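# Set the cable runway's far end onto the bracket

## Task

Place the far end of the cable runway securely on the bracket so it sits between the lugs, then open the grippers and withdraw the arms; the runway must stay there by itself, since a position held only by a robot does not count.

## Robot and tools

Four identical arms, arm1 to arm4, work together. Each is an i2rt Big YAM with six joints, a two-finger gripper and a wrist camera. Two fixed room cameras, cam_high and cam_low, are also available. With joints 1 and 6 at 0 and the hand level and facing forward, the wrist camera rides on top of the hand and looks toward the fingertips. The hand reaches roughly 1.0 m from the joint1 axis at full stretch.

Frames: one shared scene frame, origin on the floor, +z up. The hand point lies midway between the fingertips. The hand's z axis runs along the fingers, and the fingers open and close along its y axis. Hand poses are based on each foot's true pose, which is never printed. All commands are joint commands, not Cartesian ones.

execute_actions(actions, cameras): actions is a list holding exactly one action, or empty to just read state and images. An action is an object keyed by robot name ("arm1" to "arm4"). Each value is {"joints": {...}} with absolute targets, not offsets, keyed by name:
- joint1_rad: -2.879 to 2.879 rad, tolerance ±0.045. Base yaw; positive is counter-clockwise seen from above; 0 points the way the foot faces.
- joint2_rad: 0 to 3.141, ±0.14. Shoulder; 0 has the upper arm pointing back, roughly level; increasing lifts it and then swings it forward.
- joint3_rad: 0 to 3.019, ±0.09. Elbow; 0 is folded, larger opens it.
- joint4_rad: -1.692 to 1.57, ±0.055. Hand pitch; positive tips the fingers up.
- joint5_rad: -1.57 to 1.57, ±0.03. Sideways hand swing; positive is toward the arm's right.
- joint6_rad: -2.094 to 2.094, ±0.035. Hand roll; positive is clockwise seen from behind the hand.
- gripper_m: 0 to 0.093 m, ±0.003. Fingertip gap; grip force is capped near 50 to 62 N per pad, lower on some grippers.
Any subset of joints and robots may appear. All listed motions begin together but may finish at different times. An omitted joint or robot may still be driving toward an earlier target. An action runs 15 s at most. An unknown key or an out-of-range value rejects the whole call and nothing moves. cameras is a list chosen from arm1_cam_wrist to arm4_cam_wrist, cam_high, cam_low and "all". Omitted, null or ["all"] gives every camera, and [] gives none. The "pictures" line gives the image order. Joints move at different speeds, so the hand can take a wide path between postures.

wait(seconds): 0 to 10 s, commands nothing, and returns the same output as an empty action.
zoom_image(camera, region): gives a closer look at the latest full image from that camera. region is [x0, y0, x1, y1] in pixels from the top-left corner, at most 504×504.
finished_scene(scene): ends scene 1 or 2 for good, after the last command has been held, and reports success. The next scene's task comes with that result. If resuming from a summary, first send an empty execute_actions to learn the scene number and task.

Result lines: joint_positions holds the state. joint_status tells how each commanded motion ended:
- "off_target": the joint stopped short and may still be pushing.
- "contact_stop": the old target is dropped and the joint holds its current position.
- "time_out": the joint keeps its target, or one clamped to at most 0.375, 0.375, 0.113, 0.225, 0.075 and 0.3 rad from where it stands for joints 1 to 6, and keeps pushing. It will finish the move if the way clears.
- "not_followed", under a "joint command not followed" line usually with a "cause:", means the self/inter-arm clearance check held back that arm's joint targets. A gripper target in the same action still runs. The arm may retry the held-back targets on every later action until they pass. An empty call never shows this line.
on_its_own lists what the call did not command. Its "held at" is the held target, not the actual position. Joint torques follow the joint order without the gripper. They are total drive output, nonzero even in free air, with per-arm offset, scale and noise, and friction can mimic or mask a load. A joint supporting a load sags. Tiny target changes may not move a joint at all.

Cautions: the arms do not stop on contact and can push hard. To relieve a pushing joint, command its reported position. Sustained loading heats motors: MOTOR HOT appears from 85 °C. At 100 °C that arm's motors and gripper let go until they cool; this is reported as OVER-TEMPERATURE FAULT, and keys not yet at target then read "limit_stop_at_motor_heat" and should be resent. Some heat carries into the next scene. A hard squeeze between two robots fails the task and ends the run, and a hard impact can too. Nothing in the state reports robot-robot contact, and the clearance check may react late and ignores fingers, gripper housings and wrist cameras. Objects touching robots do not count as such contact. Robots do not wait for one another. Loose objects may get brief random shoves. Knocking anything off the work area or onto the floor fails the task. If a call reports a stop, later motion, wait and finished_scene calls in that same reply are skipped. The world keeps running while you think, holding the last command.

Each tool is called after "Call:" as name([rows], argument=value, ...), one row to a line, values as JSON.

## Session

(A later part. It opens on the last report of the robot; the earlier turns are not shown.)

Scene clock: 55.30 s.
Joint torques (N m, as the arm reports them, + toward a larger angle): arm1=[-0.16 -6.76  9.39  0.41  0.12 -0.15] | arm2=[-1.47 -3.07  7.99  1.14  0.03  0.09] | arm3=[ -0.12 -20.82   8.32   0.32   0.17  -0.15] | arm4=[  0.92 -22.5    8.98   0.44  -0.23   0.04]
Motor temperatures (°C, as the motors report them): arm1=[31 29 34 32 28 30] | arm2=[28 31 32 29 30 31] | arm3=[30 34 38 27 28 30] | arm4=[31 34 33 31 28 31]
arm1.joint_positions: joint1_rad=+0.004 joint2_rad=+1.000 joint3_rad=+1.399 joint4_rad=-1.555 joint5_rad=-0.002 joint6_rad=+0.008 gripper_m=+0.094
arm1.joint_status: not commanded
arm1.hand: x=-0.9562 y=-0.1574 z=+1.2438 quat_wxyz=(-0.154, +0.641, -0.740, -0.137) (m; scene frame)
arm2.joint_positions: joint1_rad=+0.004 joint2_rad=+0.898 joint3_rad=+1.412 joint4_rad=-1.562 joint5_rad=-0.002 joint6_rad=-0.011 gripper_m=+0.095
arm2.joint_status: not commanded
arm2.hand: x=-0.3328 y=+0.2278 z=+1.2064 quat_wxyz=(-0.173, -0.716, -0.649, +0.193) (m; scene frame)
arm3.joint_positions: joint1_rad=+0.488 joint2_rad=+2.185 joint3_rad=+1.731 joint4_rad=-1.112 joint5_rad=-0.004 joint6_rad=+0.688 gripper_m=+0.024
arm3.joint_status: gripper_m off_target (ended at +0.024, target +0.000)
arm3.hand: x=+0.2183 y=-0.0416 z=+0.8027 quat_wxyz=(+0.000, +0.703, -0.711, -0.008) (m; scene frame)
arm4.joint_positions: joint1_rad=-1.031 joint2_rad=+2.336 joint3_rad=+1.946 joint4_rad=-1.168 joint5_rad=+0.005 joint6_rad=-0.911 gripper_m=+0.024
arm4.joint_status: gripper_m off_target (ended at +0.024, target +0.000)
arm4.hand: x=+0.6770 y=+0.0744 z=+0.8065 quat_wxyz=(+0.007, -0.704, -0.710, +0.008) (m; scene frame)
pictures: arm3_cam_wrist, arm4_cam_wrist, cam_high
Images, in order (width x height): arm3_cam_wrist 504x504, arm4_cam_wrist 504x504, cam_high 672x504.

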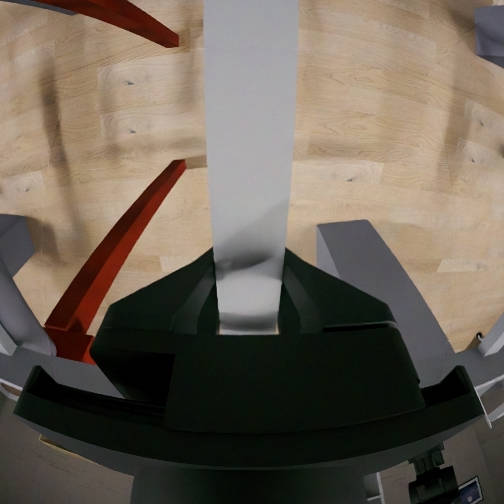

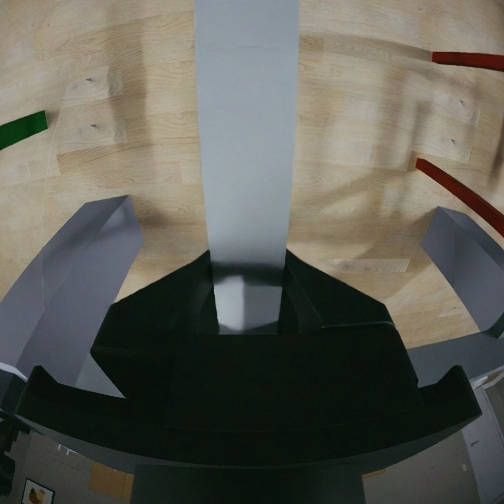

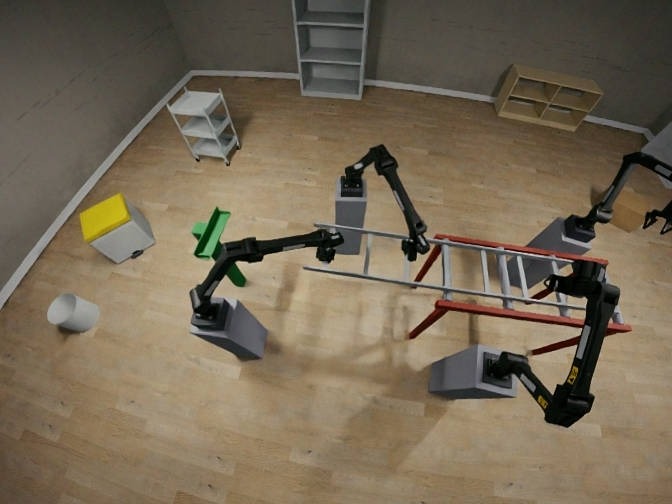

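Call:
execute_actions([
  {"arm3":{"joints":{"joint1_rad":0.345,"joint2_rad":2.04,"joint3_rad":1.517,"joint4_rad":-1.04,"joint6_rad":0.545}},"arm4":{"joints":{"joint1_rad":-0.925,"joint2_rad":2.13,"joint3_rad":1.648,"joint4_rad":-1.08,"joint6_rad":-0.80}}},
], cameras=["arm3_cam_wrist","arm4_cam_wrist","cam_high"])

Scene clock: 61.43 s.
Joint torques (N m, as the arm reports them, + toward a larger angle): arm1=[-0.18 -6.74  9.4   0.41  0.12 -0.15] | arm2=[-1.39 -3.21  8.    1.12  0.03  0.09] | arm3=[ -0.69 -21.69   9.46   0.43   0.17  -0.1 ] | arm4=[ -0.99 -23.8   11.18   0.28  -0.24  -0.04]
Motor temperatures (°C, as the motors report them): arm1=[31 29 34 32 28 30] | arm2=[28 31 32 29 30 31] | arm3=[30 34 38 27 28 30] | arm4=[31 35 33 31 28 31]
arm1.joint_positions: joint1_rad=+0.004 joint2_rad=+1.000 joint3_rad=+1.399 joint4_rad=-1.555 joint5_rad=-0.002 joint6_rad=+0.008 gripper_m=+0.094
arm1.joint_status: not commanded
arm1.hand: x=-0.9562 y=-0.1574 z=+1.2438 quat_wxyz=(-0.154, +0.641, -0.740, -0.137) (m; scene frame)
arm2.joint_positions: joint1_rad=+0.004 joint2_rad=+0.898 joint3_rad=+1.412 joint4_rad=-1.562 joint5_rad=-0.002 joint6_rad=-0.011 gripper_m=+0.095
arm2.joint_status: not commanded
arm2.hand: x=-0.3328 y=+0.2278 z=+1.2064 quat_wxyz=(-0.173, -0.716, -0.649, +0.193) (m; scene frame)
arm3.joint_positions: joint1_rad=+0.337 joint2_rad=+2.054 joint3_rad=+1.500 joint4_rad=-1.041 joint5_rad=-0.005 joint6_rad=+0.544 gripper_m=+0.024
arm3.joint_status: all done
arm3.hand: x=+0.3294 y=-0.0417 z=+0.8024 quat_wxyz=(+0.004, +0.701, -0.713, +0.006) (m; scene frame)
arm4.joint_positions: joint1_rad=-0.917 joint2_rad=+2.162 joint3_rad=+1.623 joint4_rad=-1.083 joint5_rad=+0.006 joint6_rad=-0.795 gripper_m=+0.024
arm4.joint_status: all done
arm4.hand: x=+0.7894 y=+0.0758 z=+0.8048 quat_wxyz=(+0.007, -0.705, -0.709, -0.024) (m; scene frame)
pictures: arm3_cam_wrist, arm4_cam_wrist, cam_high
Images, in order (width x height): arm3_cam_wrist 504x504, arm4_cam_wrist 504x504, cam_high 672x504.

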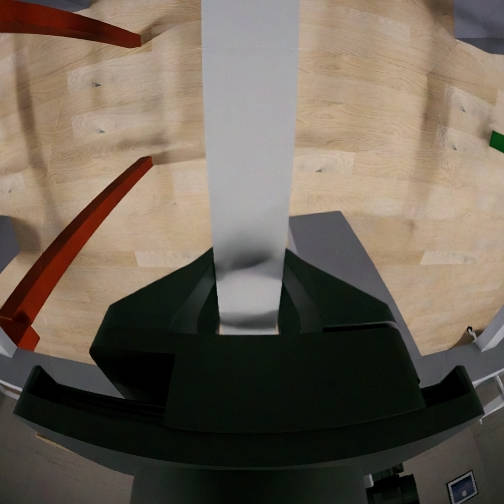

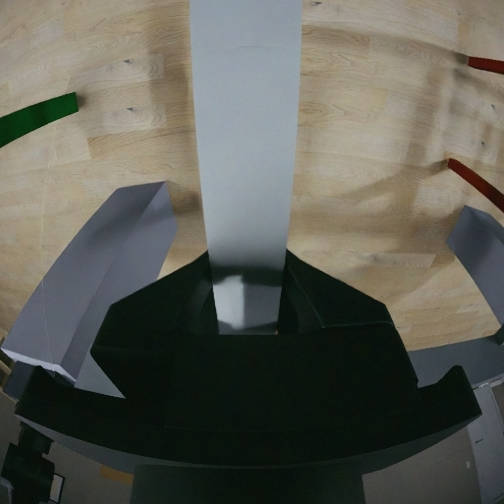

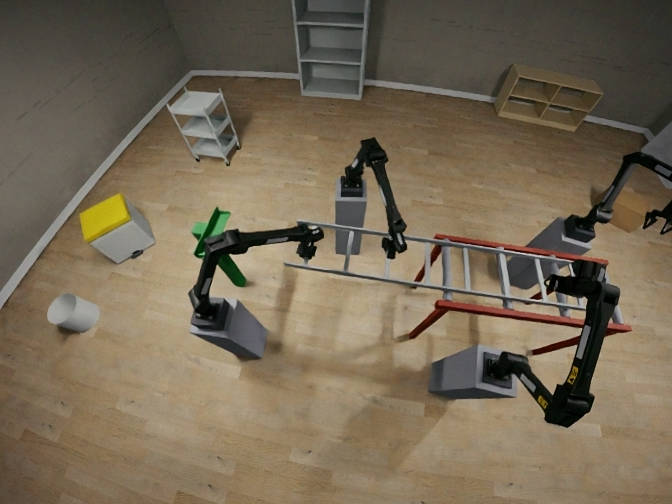

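Call:
execute_actions([
  {"arm3":{"joints":{"joint1_rad":0.118,"joint2_rad":1.903,"joint3_rad":1.343,"joint4_rad":-0.97,"joint6_rad":0.315}},"arm4":{"joints":{"joint1_rad":-0.744,"joint2_rad":1.897,"joint3_rad":1.352,"joint4_rad":-0.975,"joint6_rad":-0.615}}},
], cameras=["cam_low","cam_high"])

Scene clock: 65.87 s.
Joint torques (N m, as the arm reports them, + toward a larger angle): arm1=[-0.18 -6.74  9.4   0.41  0.12 -0.16] | arm2=[-1.51 -3.11  7.99  1.12  0.03  0.09] | arm3=[  0.2  -21.45  10.6    0.56   0.14  -0.15] | arm4=[ -1.16 -24.48  12.84  -0.34   0.01  -0.02]
Motor temperatures (°C, as the motors report them): arm1=[31 29 34 32 28 30] | arm2=[28 31 31 29 30 31] | arm3=[30 35 38 27 28 30] | arm4=[31 35 33 31 29 31]
arm1.joint_positions: joint1_rad=+0.004 joint2_rad=+1.000 joint3_rad=+1.399 joint4_rad=-1.555 joint5_rad=-0.002 joint6_rad=+0.008 gripper_m=+0.094
arm1.joint_status: not commanded
arm1.hand: x=-0.9562 y=-0.1574 z=+1.2438 quat_wxyz=(-0.154, +0.641, -0.740, -0.137) (m; scene frame)
arm2.joint_positions: joint1_rad=+0.004 joint2_rad=+0.898 joint3_rad=+1.412 joint4_rad=-1.562 joint5_rad=-0.002 joint6_rad=-0.011 gripper_m=+0.095
arm2.joint_status: not commanded
arm2.hand: x=-0.3328 y=+0.2278 z=+1.2064 quat_wxyz=(-0.173, -0.716, -0.649, +0.193) (m; scene frame)
arm3.joint_positions: joint1_rad=+0.108 joint2_rad=+1.939 joint3_rad=+1.307 joint4_rad=-0.974 joint5_rad=-0.004 joint6_rad=+0.318 gripper_m=+0.024
arm3.joint_status: all done
arm3.hand: x=+0.4669 y=-0.0418 z=+0.8021 quat_wxyz=(+0.008, +0.700, -0.714, +0.009) (m; scene frame)
arm4.joint_positions: joint1_rad=-0.732 joint2_rad=+1.982 joint3_rad=+1.300 joint4_rad=-0.964 joint5_rad=+0.000 joint6_rad=-0.610 gripper_m=+0.024
arm4.joint_status: all done
arm4.hand: x=+0.9273 y=+0.0781 z=+0.8032 quat_wxyz=(+0.011, -0.705, -0.708, -0.036) (m; scene frame)
pictures: cam_high, cam_low
Images, in order (width x height): cam_high 672x504, cam_low 672x504.

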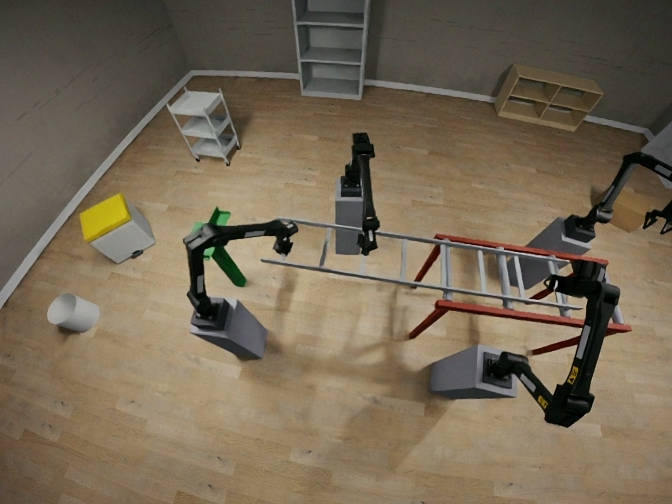

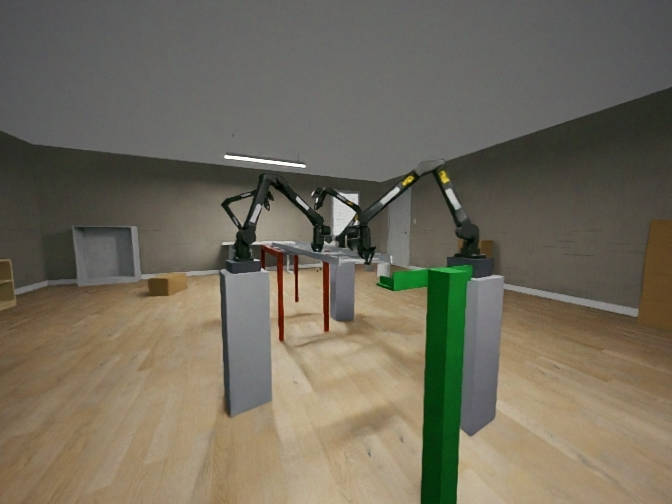

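Call:
execute_actions([
  {"arm3":{"joints":{"joint1_rad":-0.168,"joint2_rad":1.79,"joint3_rad":1.26,"joint4_rad":-0.93,"joint6_rad":0.028}},"arm4":{"joints":{"joint1_rad":-0.475,"joint2_rad":1.69,"joint3_rad":1.11,"joint4_rad":-0.83,"joint6_rad":-0.345}}},
], cameras=["cam_low","cam_high","arm4_cam_wrist"])

Scene clock: 70.63 s.
Joint torques (N m, as the arm reports them, + toward a larger angle): arm1=[-0.19 -6.74  9.4   0.41  0.12 -0.15] | arm2=[-1.61 -3.02  8.    1.14  0.04  0.1 ] | arm3=[ -0.83 -24.78  11.03   0.27   0.2   -0.26] | arm4=[ -0.33 -25.07  13.44  -0.15   0.12   0.04]
Motor temperatures (°C, as the motors report them): arm1=[31 29 34 32 28 30] | arm2=[28 31 31 29 30 31] | arm3=[30 35 38 27 28 30] | arm4=[31 35 33 31 29 32]
arm1.joint_positions: joint1_rad=+0.004 joint2_rad=+1.000 joint3_rad=+1.399 joint4_rad=-1.555 joint5_rad=-0.002 joint6_rad=+0.008 gripper_m=+0.094
arm1.joint_status: not commanded
arm1.hand: x=-0.9562 y=-0.1574 z=+1.2438 quat_wxyz=(-0.154, +0.641, -0.740, -0.137) (m; scene frame)
arm2.joint_positions: joint1_rad=+0.004 joint2_rad=+0.898 joint3_rad=+1.412 joint4_rad=-1.562 joint5_rad=-0.002 joint6_rad=-0.011 gripper_m=+0.095
arm2.joint_status: not commanded
arm2.hand: x=-0.3328 y=+0.2278 z=+1.2064 quat_wxyz=(-0.173, -0.716, -0.649, +0.193) (m; scene frame)
arm3.joint_positions: joint1_rad=-0.169 joint2_rad=+1.878 joint3_rad=+1.217 joint4_rad=-0.925 joint5_rad=-0.005 joint6_rad=+0.040 gripper_m=+0.024
arm3.joint_status: all done
arm3.hand: x=+0.6092 y=-0.0412 z=+0.8038 quat_wxyz=(+0.005, +0.700, -0.714, -0.001) (m; scene frame)
arm4.joint_positions: joint1_rad=-0.473 joint2_rad=+1.825 joint3_rad=+1.046 joint4_rad=-0.821 joint5_rad=-0.002 joint6_rad=-0.348 gripper_m=+0.024
arm4.joint_status: all done
arm4.hand: x=+1.0681 y=+0.0791 z=+0.8035 quat_wxyz=(+0.009, -0.706, -0.708, -0.012) (m; scene frame)
pictures: arm4_cam_wrist, cam_high, cam_low
Images, in order (width x height): arm4_cam_wrist 504x504, cam_high 672x504, cam_low 672x504.

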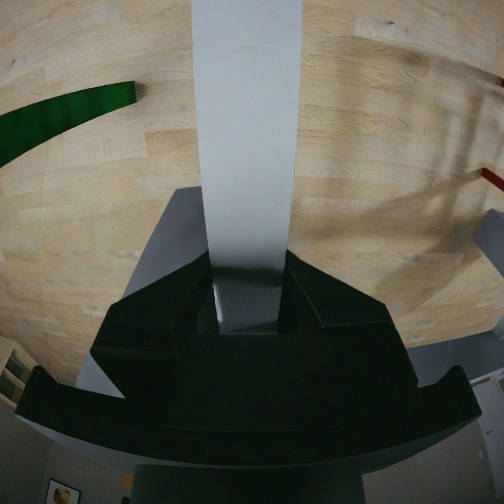

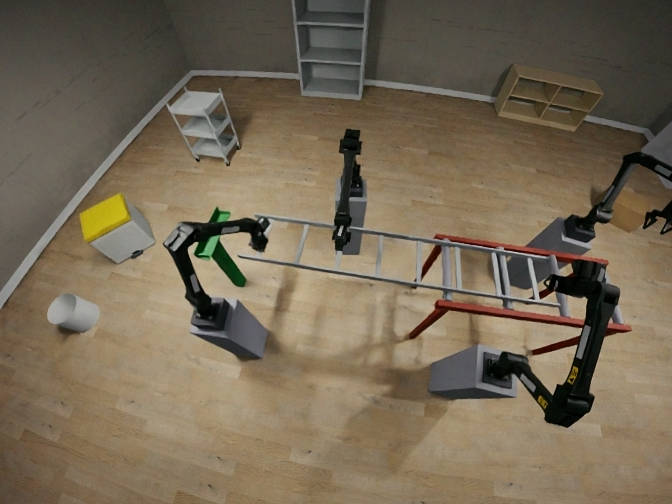

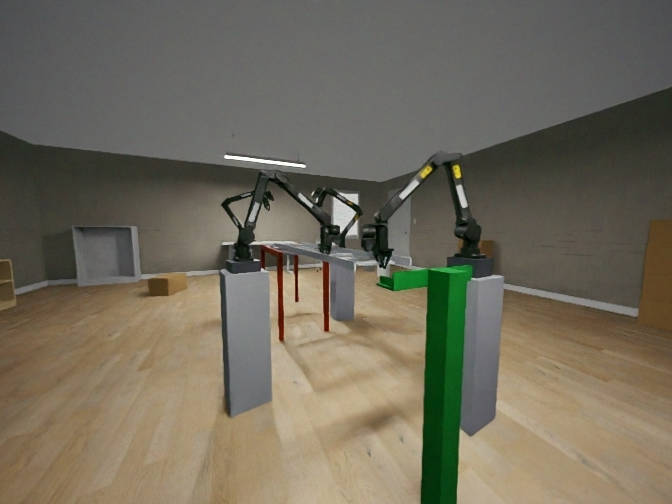

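Call:
zoom_image(camera="cam_low", region=[330, 230, 500, 310])

Call:
zoom_image(camera="cam_high", region=[160, 190, 320, 300])

Region (330, 230, 500, 310) of cam_low's 672x504 image, scaled by 2.965, with more detail than that image has; it fills the top 237 rows of this view, and the rest is white.

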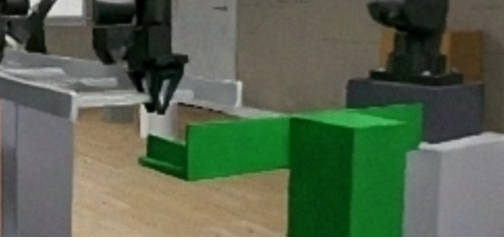

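Region (160, 190, 320, 300) of cam_high's 672x504 image, scaled by 3.150, with more detail than that image has; it fills the top 346 rows of this view, and the rest is white.

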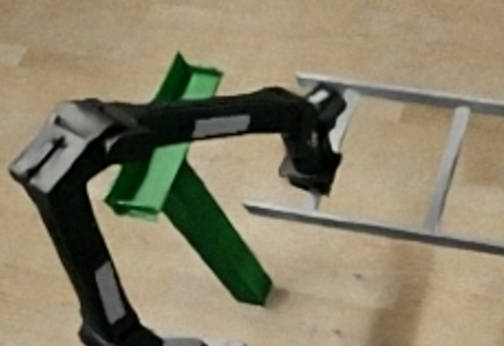

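Call:
execute_actions([
  {"arm3":{"joints":{"joint1_rad":-0.515,"joint2_rad":1.79,"joint3_rad":1.38,"joint4_rad":-0.954,"joint6_rad":-0.32}},"arm4":{"joints":{"joint1_rad":-0.07,"joint2_rad":1.59,"joint3_rad":1.045,"joint4_rad":-0.78,"joint6_rad":0.06}}},
], cameras=["cam_low","cam_high","arm4_cam_wrist"])

Call:
zoom_image(camera="cam_low", region=[340, 230, 500, 310])

Call:
zoom_image(camera="cam_high", region=[160, 190, 300, 290])

Scene clock: 82.60 s.
Joint torques (N m, as the arm reports them, + toward a larger angle): arm1=[-0.17 -6.73  9.4   0.4   0.12 -0.16] | arm2=[-1.44 -3.19  7.95  1.12  0.03  0.09] | arm3=[ -0.01 -25.44  15.22   1.1   -0.5   -0.3 ] | arm4=[ -0.36 -23.32  14.1    1.01   0.99  -0.04]
Motor temperatures (°C, as the motors report them): arm1=[31 29 34 32 28 30] | arm2=[28 31 31 29 30 31] | arm3=[30 36 40 27 28 30] | arm4=[31 36 35 31 29 32]
arm1.joint_positions: joint1_rad=+0.004 joint2_rad=+1.000 joint3_rad=+1.399 joint4_rad=-1.555 joint5_rad=-0.002 joint6_rad=+0.008 gripper_m=+0.094
arm1.joint_status: not commanded
arm1.hand: x=-0.9562 y=-0.1574 z=+1.2438 quat_wxyz=(-0.154, +0.641, -0.740, -0.137) (m; scene frame)
arm2.joint_positions: joint1_rad=+0.004 joint2_rad=+0.898 joint3_rad=+1.412 joint4_rad=-1.562 joint5_rad=-0.002 joint6_rad=-0.011 gripper_m=+0.095
arm2.joint_status: not commanded
arm2.hand: x=-0.3328 y=+0.2278 z=+1.2064 quat_wxyz=(-0.173, -0.716, -0.649, +0.193) (m; scene frame)
arm3.joint_positions: joint1_rad=-0.522 joint2_rad=+1.879 joint3_rad=+1.286 joint4_rad=-0.972 joint5_rad=+0.012 joint6_rad=-0.303 gripper_m=+0.024
arm3.joint_status: joint3_rad time_out (moved +0.069 of +0.163); the others done
arm3.on_its_own: joint3_rad reads +1.286 and still pushes toward +1.380 since a time_out
arm3.hand: x=+0.7920 y=-0.0497 z=+0.8240 quat_wxyz=(-0.007, +0.696, -0.718, -0.001) (m; scene frame)
arm4.joint_positions: joint1_rad=-0.067 joint2_rad=+1.714 joint3_rad=+0.978 joint4_rad=-0.795 joint5_rad=-0.023 joint6_rad=+0.068 gripper_m=+0.024
arm4.joint_status: all done
arm4.hand: x=+1.2497 y=+0.0652 z=+0.8298 quat_wxyz=(-0.019, -0.710, -0.704, +0.006) (m; scene frame)
pictures: arm4_cam_wrist, cam_high, cam_low
Images, in order (width x height): arm4_cam_wrist 504x504, cam_high 672x504, cam_low 672x504.

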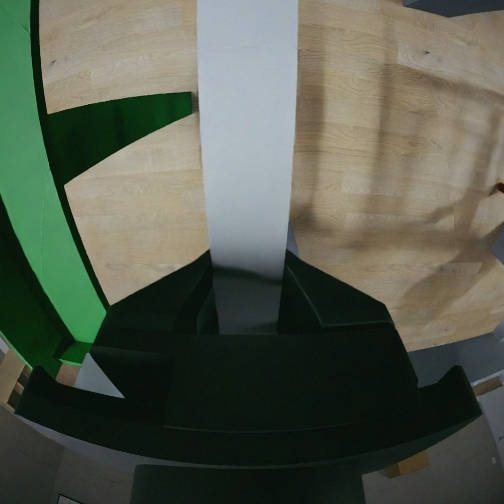

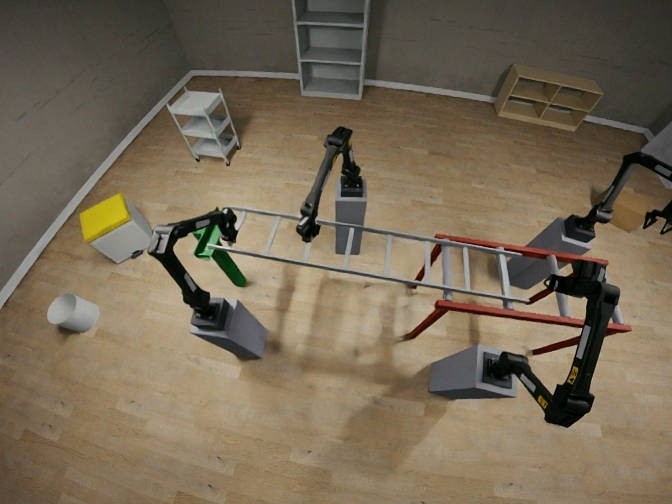

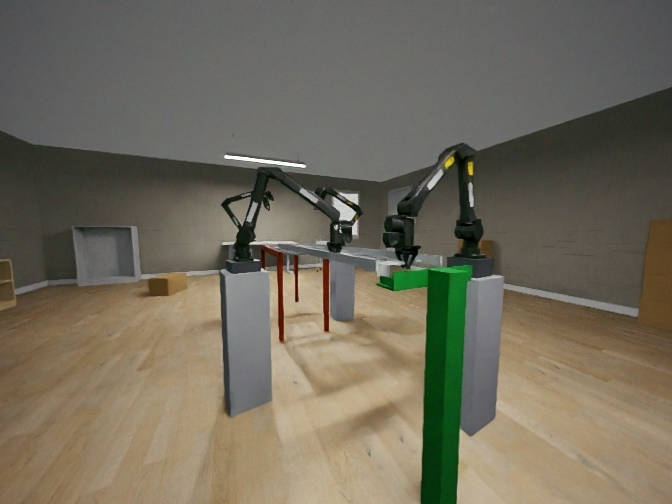

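Region (340, 230, 500, 310) of cam_low's 672x504 image, scaled by 3.150, with more detail than that image has.

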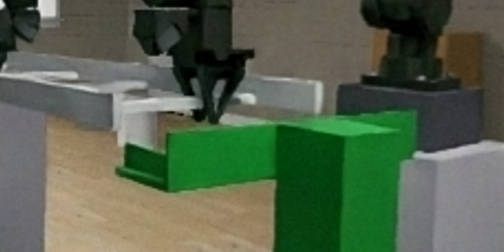

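Region (160, 190, 300, 290) of cam_high's 672x504 image, scaled by 3.600, with more detail than that image has; it fills the top 360 rows of this view, and the rest is white.

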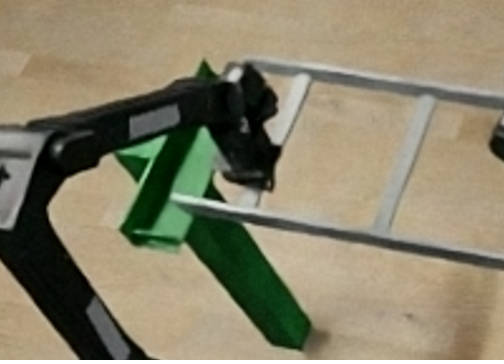

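Call:
zoom_image(camera="arm4_cam_wrist", region=[0, 260, 160, 420])

Region (0, 260, 160, 420) of arm4_cam_wrist's 504x504 image, scaled by 3.150, with more detail than that image has.

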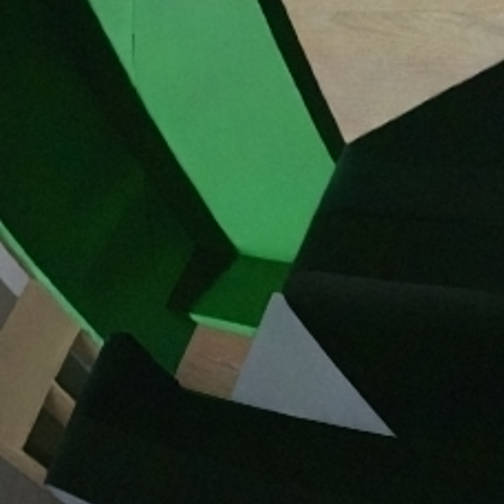

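Call:
execute_actions([
  {"arm3":{"joints":{"joint1_rad":-0.632,"joint2_rad":1.868,"joint3_rad":1.515,"joint4_rad":-1.025,"joint6_rad":-0.435}},"arm4":{"joints":{"joint1_rad":0.098,"joint2_rad":1.595,"joint3_rad":1.062,"joint4_rad":-0.83,"joint6_rad":0.24}}},
], cameras=["cam_low","cam_high","arm4_cam_wrist"])

Call:
zoom_image(camera="cam_low", region=[340, 230, 500, 310])

Call:
zoom_image(camera="cam_high", region=[160, 190, 300, 290])

Scene clock: 102.50 s.
Joint torques (N m, as the arm reports them, + toward a larger angle): arm1=[-0.16 -6.74  9.4   0.4   0.12 -0.16] | arm2=[-1.52 -3.17  7.97  1.13  0.03  0.1 ] | arm3=[  0.6  -27.01  15.74   0.29  -0.29  -0.16] | arm4=[ -0.56 -23.17  15.68  -0.28   0.56   0.04]
Motor temperatures (°C, as the motors report them): arm1=[31 29 35 32 28 30] | arm2=[28 31 32 29 30 31] | arm3=[30 38 45 27 29 30] | arm4=[31 36 36 31 29 31]
arm1.joint_positions: joint1_rad=+0.004 joint2_rad=+1.000 joint3_rad=+1.399 joint4_rad=-1.555 joint5_rad=-0.002 joint6_rad=+0.008 gripper_m=+0.094
arm1.joint_status: not commanded
arm1.hand: x=-0.9562 y=-0.1574 z=+1.2438 quat_wxyz=(-0.154, +0.641, -0.740, -0.137) (m; scene frame)
arm2.joint_positions: joint1_rad=+0.004 joint2_rad=+0.898 joint3_rad=+1.412 joint4_rad=-1.562 joint5_rad=-0.002 joint6_rad=-0.011 gripper_m=+0.095
arm2.joint_status: not commanded
arm2.hand: x=-0.3328 y=+0.2278 z=+1.2064 quat_wxyz=(-0.173, -0.716, -0.649, +0.193) (m; scene frame)
arm3.joint_positions: joint1_rad=-0.644 joint2_rad=+1.956 joint3_rad=+1.414 joint4_rad=-1.020 joint5_rad=+0.006 joint6_rad=-0.431 gripper_m=+0.024
arm3.joint_status: joint3_rad time_out (moved +0.128 of +0.229); the others done
arm3.on_its_own: joint3_rad reads +1.414 and still pushes toward +1.515 since a time_out
arm3.hand: x=+0.8658 y=-0.0408 z=+0.8251 quat_wxyz=(-0.007, +0.699, -0.715, -0.004) (m; scene frame)
arm4.joint_positions: joint1_rad=+0.108 joint2_rad=+1.714 joint3_rad=+0.978 joint4_rad=-0.817 joint5_rad=-0.012 joint6_rad=+0.236 gripper_m=+0.024
arm4.joint_status: all done
arm4.hand: x=+1.3216 y=+0.0817 z=+0.8293 quat_wxyz=(-0.007, -0.707, -0.707, +0.001) (m; scene frame)
pictures: arm4_cam_wrist, cam_high, cam_low
Images, in order (width x height): arm4_cam_wrist 504x504, cam_high 672x504, cam_low 672x504.

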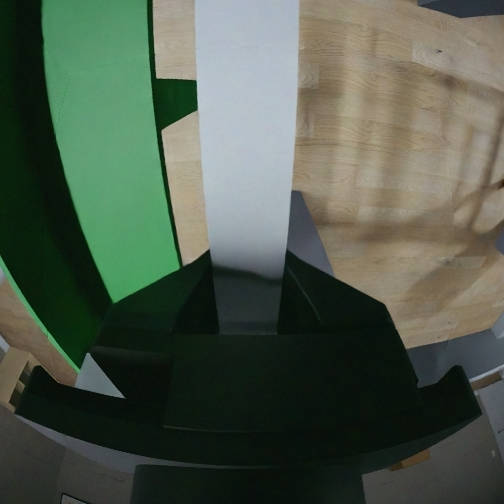

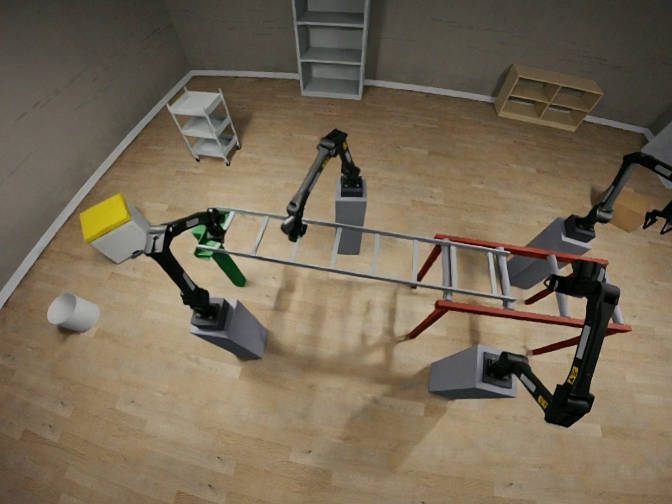

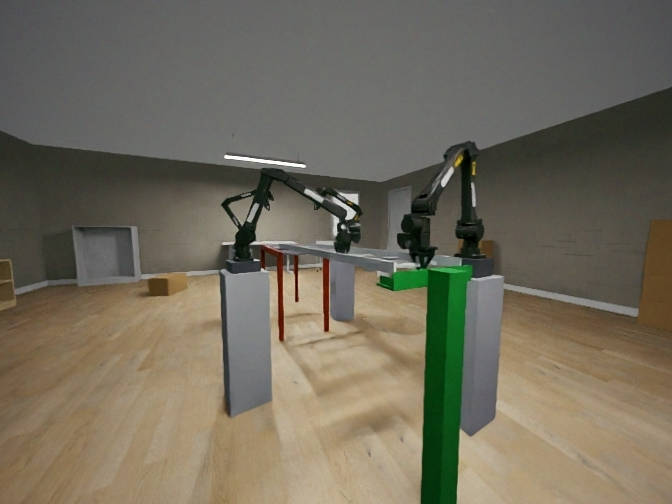

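Region (340, 230, 500, 310) of cam_low's 672x504 image, scaled by 3.150, with more detail than that image has.

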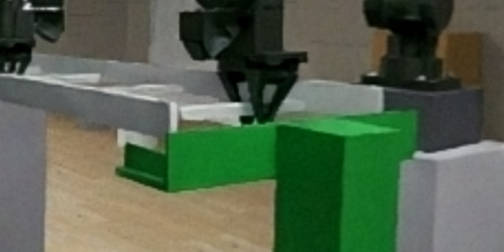

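Region (160, 190, 300, 290) of cam_high's 672x504 image, scaled by 3.600, with more detail than that image has; it fills the top 360 rows of this view, and the rest is white.

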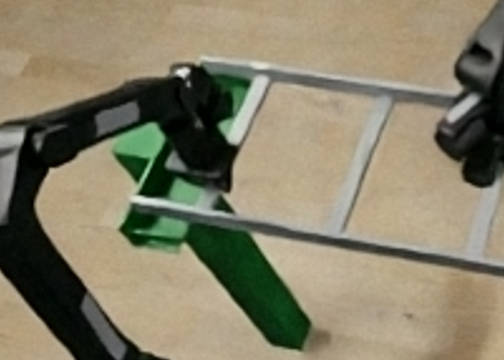

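Call:
execute_actions([
  {"arm3":{"joints":{"joint4_rad":-0.985}},"arm4":{"joints":{"joint1_rad":0.135,"joint2_rad":1.58,"joint3_rad":1.015,"joint4_rad":-0.835,"joint6_rad":0.265}}},
], cameras=["cam_low","cam_high"])

Call:
zoom_image(camera="cam_low", region=[340, 230, 500, 310])

Scene clock: 108.73 s.
Joint torques (N m, as the arm reports them, + toward a larger angle): arm1=[-0.16 -6.74  9.39  0.41  0.12 -0.16] | arm2=[-1.41 -2.96  7.98  1.13  0.03  0.09] | arm3=[  0.82 -26.48  16.18   1.55  -0.31  -0.18] | arm4=[  1.73 -24.39  11.5   -0.4    0.53   0.24]
Motor temperatures (°C, as the motors report them): arm1=[31 29 35 32 28 30] | arm2=[28 31 32 29 30 31] | arm3=[30 38 47 27 29 30] | arm4=[31 37 37 31 29 31]
arm1.joint_positions: joint1_rad=+0.004 joint2_rad=+1.000 joint3_rad=+1.399 joint4_rad=-1.555 joint5_rad=-0.002 joint6_rad=+0.008 gripper_m=+0.094
arm1.joint_status: not commanded
arm1.hand: x=-0.9562 y=-0.1574 z=+1.2438 quat_wxyz=(-0.154, +0.641, -0.740, -0.137) (m; scene frame)
arm2.joint_positions: joint1_rad=+0.004 joint2_rad=+0.898 joint3_rad=+1.412 joint4_rad=-1.562 joint5_rad=-0.002 joint6_rad=-0.011 gripper_m=+0.095
arm2.joint_status: not commanded
arm2.hand: x=-0.3328 y=+0.2278 z=+1.2064 quat_wxyz=(-0.173, -0.716, -0.649, +0.193) (m; scene frame)
arm3.joint_positions: joint1_rad=-0.644 joint2_rad=+1.956 joint3_rad=+1.414 joint4_rad=-1.011 joint5_rad=+0.008 joint6_rad=-0.431 gripper_m=+0.024
arm3.joint_status: all done
arm3.on_its_own: joint3_rad reads +1.414 and still pushes toward +1.515 since a time_out
arm3.hand: x=+0.8669 y=-0.0389 z=+0.8249 quat_wxyz=(-0.011, +0.699, -0.715, -0.005) (m; scene frame)
arm4.joint_positions: joint1_rad=+0.111 joint2_rad=+1.714 joint3_rad=+0.975 joint4_rad=-0.819 joint5_rad=-0.011 joint6_rad=+0.239 gripper_m=+0.024
arm4.joint_status: all done
arm4.hand: x=+1.3226 y=+0.0839 z=+0.8284 quat_wxyz=(-0.005, -0.707, -0.707, +0.000) (m; scene frame)
pictures: cam_high, cam_low
Images, in order (width x height): cam_high 672x504, cam_low 672x504.

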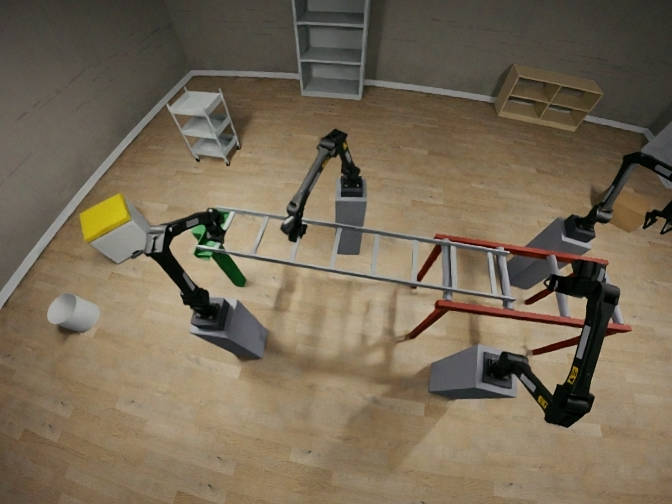

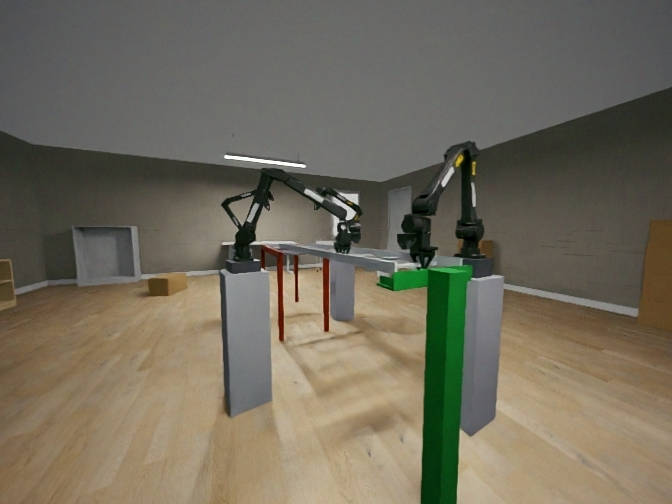

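Region (340, 230, 500, 310) of cam_low's 672x504 image, scaled by 3.150, with more detail than that image has.

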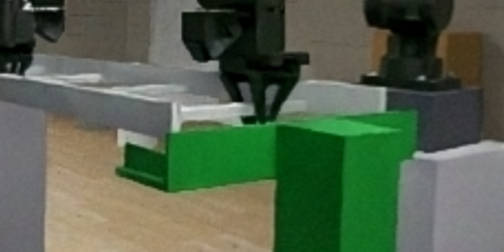

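Call:
execute_actions([
  {"arm3":{"joints":{"joint1_rad":-0.655,"joint2_rad":1.90}},"arm4":{"joints":{"joint1_rad":0.15,"joint3_rad":0.975,"joint4_rad":-0.81}}},
], cameras=["cam_low","arm4_cam_wrist"])

Call:
zoom_image(camera="cam_low", region=[340, 230, 500, 310])

Scene clock: 110.73 s.
Joint torques (N m, as the arm reports them, + toward a larger angle): arm1=[-0.16 -6.76  9.4   0.41  0.12 -0.15] | arm2=[-1.48 -2.92  7.99  1.13  0.04  0.1 ] | arm3=[ -0.95 -25.81  15.74   0.3   -0.2   -0.19] | arm4=[  2.24 -24.03  10.31  -0.39   0.37   0.21]
Motor temperatures (°C, as the motors report them): arm1=[31 29 35 32 28 30] | arm2=[28 31 32 29 30 31] | arm3=[30 38 47 27 29 30] | arm4=[31 37 36 31 29 32]
arm1.joint_positions: joint1_rad=+0.004 joint2_rad=+1.000 joint3_rad=+1.399 joint4_rad=-1.555 joint5_rad=-0.002 joint6_rad=+0.008 gripper_m=+0.094
arm1.joint_status: not commanded
arm1.hand: x=-0.9562 y=-0.1574 z=+1.2438 quat_wxyz=(-0.154, +0.641, -0.740, -0.137) (m; scene frame)
arm2.joint_positions: joint1_rad=+0.004 joint2_rad=+0.898 joint3_rad=+1.412 joint4_rad=-1.562 joint5_rad=-0.002 joint6_rad=-0.011 gripper_m=+0.095
arm2.joint_status: not commanded
arm2.hand: x=-0.3328 y=+0.2278 z=+1.2064 quat_wxyz=(-0.173, -0.716, -0.649, +0.193) (m; scene frame)
arm3.joint_positions: joint1_rad=-0.645 joint2_rad=+1.970 joint3_rad=+1.416 joint4_rad=-0.984 joint5_rad=+0.003 joint6_rad=-0.435 gripper_m=+0.024
arm3.joint_status: all done
arm3.on_its_own: joint3_rad reads +1.416 and still pushes toward +1.515 since a time_out
arm3.hand: x=+0.8689 y=-0.0334 z=+0.8183 quat_wxyz=(-0.017, +0.700, -0.714, -0.009) (m; scene frame)
arm4.joint_positions: joint1_rad=+0.121 joint2_rad=+1.713 joint3_rad=+0.944 joint4_rad=-0.792 joint5_rad=-0.007 joint6_rad=+0.243 gripper_m=+0.024
arm4.joint_status: all done
arm4.hand: x=+1.3236 y=+0.0933 z=+0.8204 quat_wxyz=(-0.002, -0.705, -0.709, +0.001) (m; scene frame)
pictures: arm4_cam_wrist, cam_low
Images, in order (width x height): arm4_cam_wrist 504x504, cam_low 672x504.

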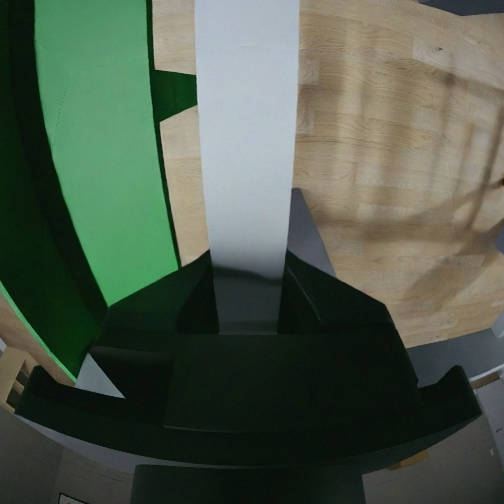

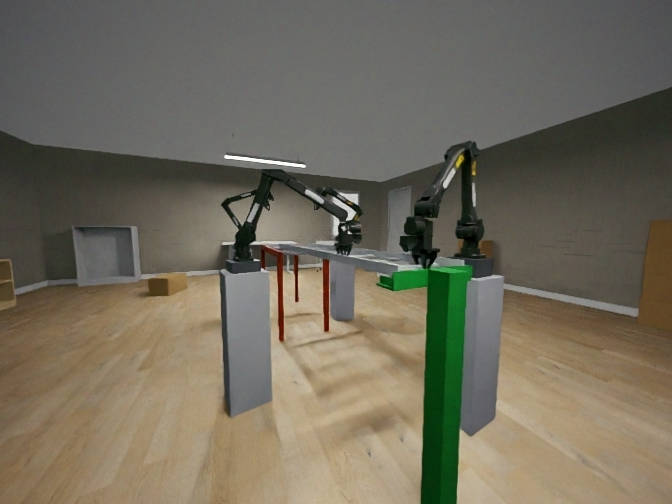

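Region (340, 230, 500, 310) of cam_low's 672x504 image, scaled by 3.150, with more detail than that image has.

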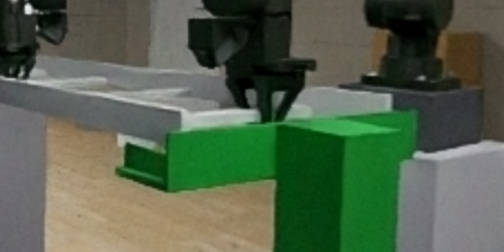

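Call:
execute_actions([
  {"arm3":{"joints":{"joint1_rad":-0.675,"joint2_rad":1.96,"joint6_rad":-0.45}},"arm4":{"joints":{"joint1_rad":0.165,"joint2_rad":1.66,"joint4_rad":-0.75,"joint6_rad":0.275}}},
], cameras=["cam_low","arm4_cam_wrist","cam_high"])

Call:
zoom_image(camera="cam_low", region=[340, 230, 500, 310])

Call:
zoom_image(camera="cam_high", region=[160, 190, 300, 290])

Scene clock: 113.00 s.
Joint torques (N m, as the arm reports them, + toward a larger angle): arm1=[-0.16 -6.74  9.4   0.41  0.12 -0.15] | arm2=[-1.46 -3.12  7.98  1.11  0.03  0.1 ] | arm3=[ -3.34 -24.16  14.86   0.33   0.02  -0.21] | arm4=[  2.5  -21.81  10.61  -0.13   0.08   0.17]
Motor temperatures (°C, as the motors report them): arm1=[31 29 35 32 28 30] | arm2=[28 31 32 29 30 31] | arm3=[30 38 47 27 29 30] | arm4=[31 37 36 31 29 32]
arm1.joint_positions: joint1_rad=+0.004 joint2_rad=+1.000 joint3_rad=+1.399 joint4_rad=-1.555 joint5_rad=-0.002 joint6_rad=+0.008 gripper_m=+0.094
arm1.joint_status: not commanded
arm1.hand: x=-0.9562 y=-0.1574 z=+1.2438 quat_wxyz=(-0.154, +0.641, -0.740, -0.137) (m; scene frame)
arm2.joint_positions: joint1_rad=+0.004 joint2_rad=+0.898 joint3_rad=+1.412 joint4_rad=-1.562 joint5_rad=-0.002 joint6_rad=-0.011 gripper_m=+0.095
arm2.joint_status: not commanded
arm2.hand: x=-0.3328 y=+0.2278 z=+1.2064 quat_wxyz=(-0.173, -0.716, -0.649, +0.193) (m; scene frame)
arm3.joint_positions: joint1_rad=-0.655 joint2_rad=+2.007 joint3_rad=+1.428 joint4_rad=-0.981 joint5_rad=-0.003 joint6_rad=-0.444 gripper_m=+0.024
arm3.joint_status: all done
arm3.hand: x=+0.8737 y=-0.0344 z=+0.8021 quat_wxyz=(-0.006, +0.700, -0.714, -0.008) (m; scene frame)
arm4.joint_positions: joint1_rad=+0.135 joint2_rad=+1.761 joint3_rad=+0.938 joint4_rad=-0.740 joint5_rad=+0.001 joint6_rad=+0.257 gripper_m=+0.024
arm4.joint_status: all done
arm4.hand: x=+1.3286 y=+0.0926 z=+0.7993 quat_wxyz=(+0.001, -0.705, -0.709, +0.004) (m; scene frame)
pictures: arm4_cam_wrist, cam_high, cam_low
Images, in order (width x height): arm4_cam_wrist 504x504, cam_high 672x504, cam_low 672x504.

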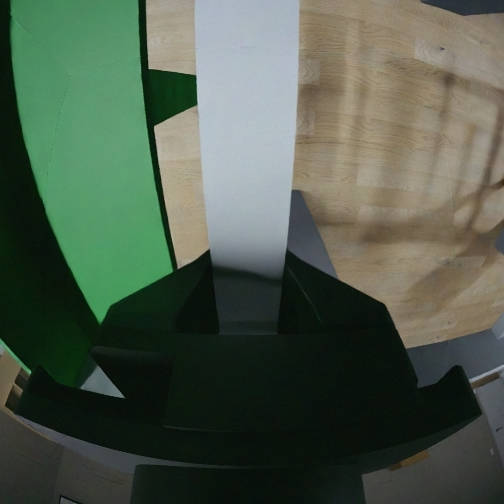

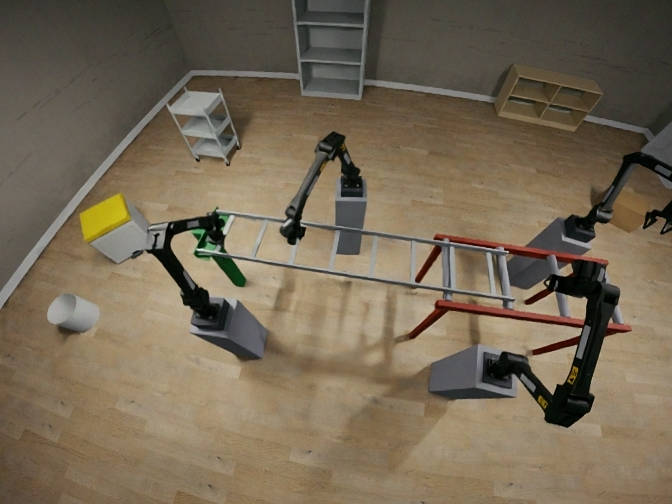

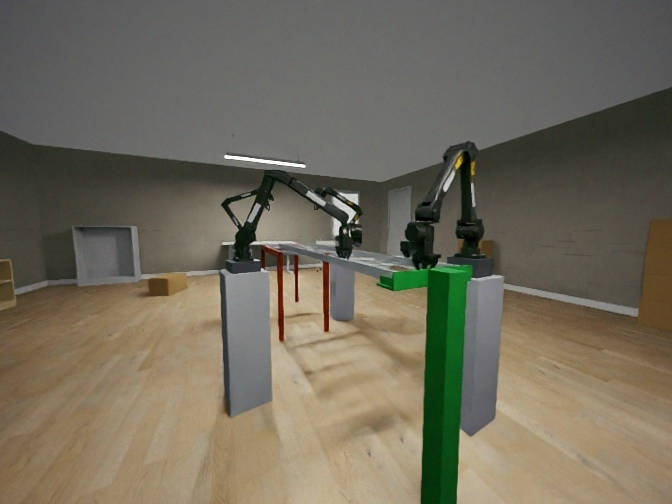

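Region (340, 230, 500, 310) of cam_low's 672x504 image, scaled by 3.150, with more detail than that image has.

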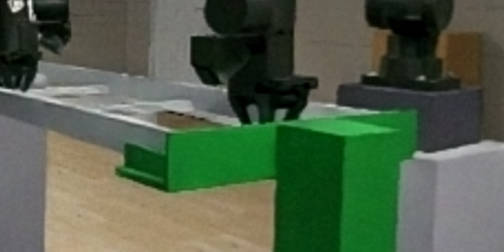

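Region (160, 190, 300, 290) of cam_high's 672x504 image, scaled by 3.600, with more detail than that image has; it fills the top 360 rows of this view, and the rest is white.

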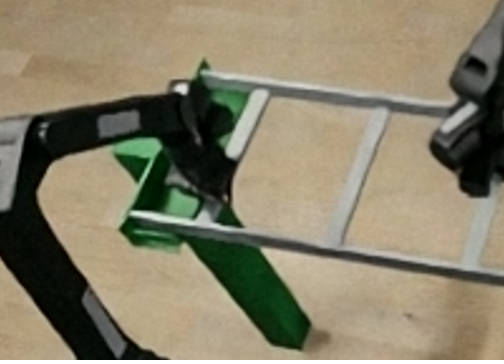

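Call:
execute_actions([
  {"arm3":{"joints":{"joint1_rad":-0.68,"joint2_rad":2.02,"joint3_rad":1.47,"joint4_rad":-0.97}},"arm4":{"joints":{"joint1_rad":0.17,"joint2_rad":1.74,"joint4_rad":-0.71}}},
], cameras=["cam_low","arm4_cam_wrist"])

Call:
zoom_image(camera="cam_low", region=[340, 230, 500, 310])

Scene clock: 115.07 s.
Joint torques (N m, as the arm reports them, + toward a larger angle): arm1=[-0.16 -6.72  9.4   0.41  0.12 -0.16] | arm2=[-1.41 -3.04  8.03  1.16  0.02  0.1 ] | arm3=[ -2.37 -20.07  11.27   0.86   0.14  -0.2 ] | arm4=[  2.59 -17.22  10.5    0.89  -0.12   0.15]
Motor temperatures (°C, as the motors report them): arm1=[31 29 35 32 28 30] | arm2=[28 31 32 29 30 31] | arm3=[30 38 47 27 29 30] | arm4=[31 37 36 31 29 32]
arm1.joint_positions: joint1_rad=+0.004 joint2_rad=+1.000 joint3_rad=+1.399 joint4_rad=-1.555 joint5_rad=-0.002 joint6_rad=+0.008 gripper_m=+0.094
arm1.joint_status: not commanded
arm1.hand: x=-0.9562 y=-0.1574 z=+1.2438 quat_wxyz=(-0.154, +0.641, -0.740, -0.137) (m; scene frame)
arm2.joint_positions: joint1_rad=+0.004 joint2_rad=+0.898 joint3_rad=+1.412 joint4_rad=-1.562 joint5_rad=-0.002 joint6_rad=-0.011 gripper_m=+0.095
arm2.joint_status: not commanded
arm2.hand: x=-0.3328 y=+0.2278 z=+1.2064 quat_wxyz=(-0.173, -0.716, -0.649, +0.193) (m; scene frame)
arm3.joint_positions: joint1_rad=-0.656 joint2_rad=+2.019 joint3_rad=+1.428 joint4_rad=-0.980 joint5_rad=-0.006 joint6_rad=-0.444 gripper_m=+0.024
arm3.joint_status: all done
arm3.hand: x=+0.8731 y=-0.0356 z=+0.7959 quat_wxyz=(-0.001, +0.699, -0.715, -0.008) (m; scene frame)
arm4.joint_positions: joint1_rad=+0.136 joint2_rad=+1.783 joint3_rad=+0.937 joint4_rad=-0.724 joint5_rad=+0.005 joint6_rad=+0.259 gripper_m=+0.024
arm4.joint_status: all done
arm4.hand: x=+1.3281 y=+0.0926 z=+0.7906 quat_wxyz=(+0.004, -0.706, -0.709, +0.004) (m; scene frame)
pictures: arm4_cam_wrist, cam_low
Images, in order (width x height): arm4_cam_wrist 504x504, cam_low 672x504.

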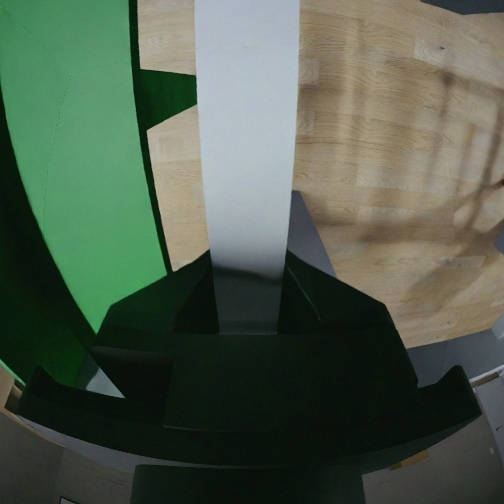

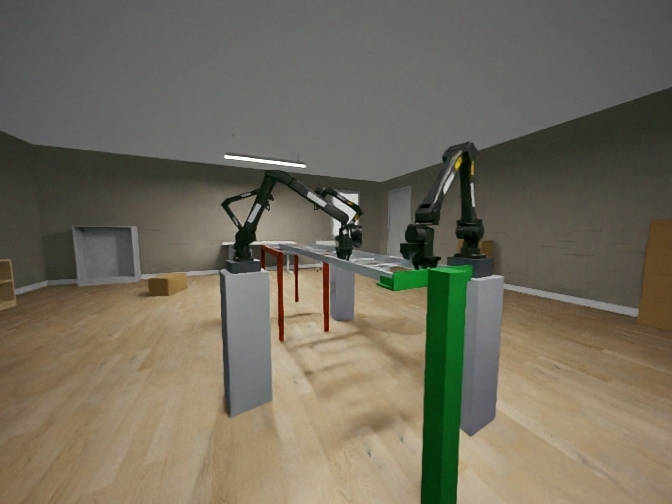

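Region (340, 230, 500, 310) of cam_low's 672x504 image, scaled by 3.150, with more detail than that image has.

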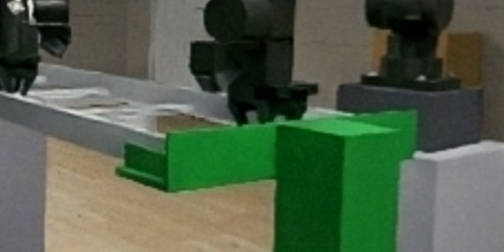

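Call:
execute_actions([
  {"arm3":{"joints":{"joint1_rad":-0.70}},"arm4":{"joints":{"joint1_rad":0.185}}},
], cameras=[])

Scene clock: 118.20 s.
Joint torques (N m, as the arm reports them, + toward a larger angle): arm1=[-0.16 -6.74  9.4   0.41  0.12 -0.15] | arm2=[-1.36 -3.04  7.94  1.12  0.04  0.1 ] | arm3=[ -4.57 -20.78  11.37   1.09   0.32  -0.2 ] | arm4=[  3.81 -17.37  10.49   0.91  -0.28   0.14]
Motor temperatures (°C, as the motors report them): arm1=[31 29 35 32 28 30] | arm2=[28 31 32 29 30 31] | arm3=[30 38 46 27 29 30] | arm4=[31 36 36 31 29 32]
arm1.joint_positions: joint1_rad=+0.004 joint2_rad=+1.000 joint3_rad=+1.399 joint4_rad=-1.555 joint5_rad=-0.002 joint6_rad=+0.008 gripper_m=+0.094
arm1.joint_status: not commanded
arm1.hand: x=-0.9562 y=-0.1574 z=+1.2438 quat_wxyz=(-0.154, +0.641, -0.740, -0.137) (m; scene frame)
arm2.joint_positions: joint1_rad=+0.004 joint2_rad=+0.898 joint3_rad=+1.412 joint4_rad=-1.562 joint5_rad=-0.002 joint6_rad=-0.011 gripper_m=+0.095
arm2.joint_status: not commanded
arm2.hand: x=-0.3328 y=+0.2278 z=+1.2064 quat_wxyz=(-0.173, -0.716, -0.649, +0.193) (m; scene frame)
arm3.joint_positions: joint1_rad=-0.658 joint2_rad=+2.019 joint3_rad=+1.428 joint4_rad=-0.980 joint5_rad=-0.010 joint6_rad=-0.445 gripper_m=+0.024
arm3.joint_status: all done
arm3.hand: x=+0.8734 y=-0.0357 z=+0.7959 quat_wxyz=(+0.000, +0.699, -0.715, -0.010) (m; scene frame)
arm4.joint_positions: joint1_rad=+0.139 joint2_rad=+1.783 joint3_rad=+0.937 joint4_rad=-0.724 joint5_rad=+0.010 joint6_rad=+0.260 gripper_m=+0.024
arm4.joint_status: joint1_rad time_out (moved +0.002 of +0.049)
arm4.on_its_own: joint1_rad reads +0.139 and still pushes toward +0.185 since a time_out
arm4.hand: x=+1.3282 y=+0.0926 z=+0.7906 quat_wxyz=(+0.005, -0.705, -0.709, +0.006) (m; scene frame)
pictures: none
No camera images: the call's "cameras" was empty. Leave "cameras" out to get every camera's image.


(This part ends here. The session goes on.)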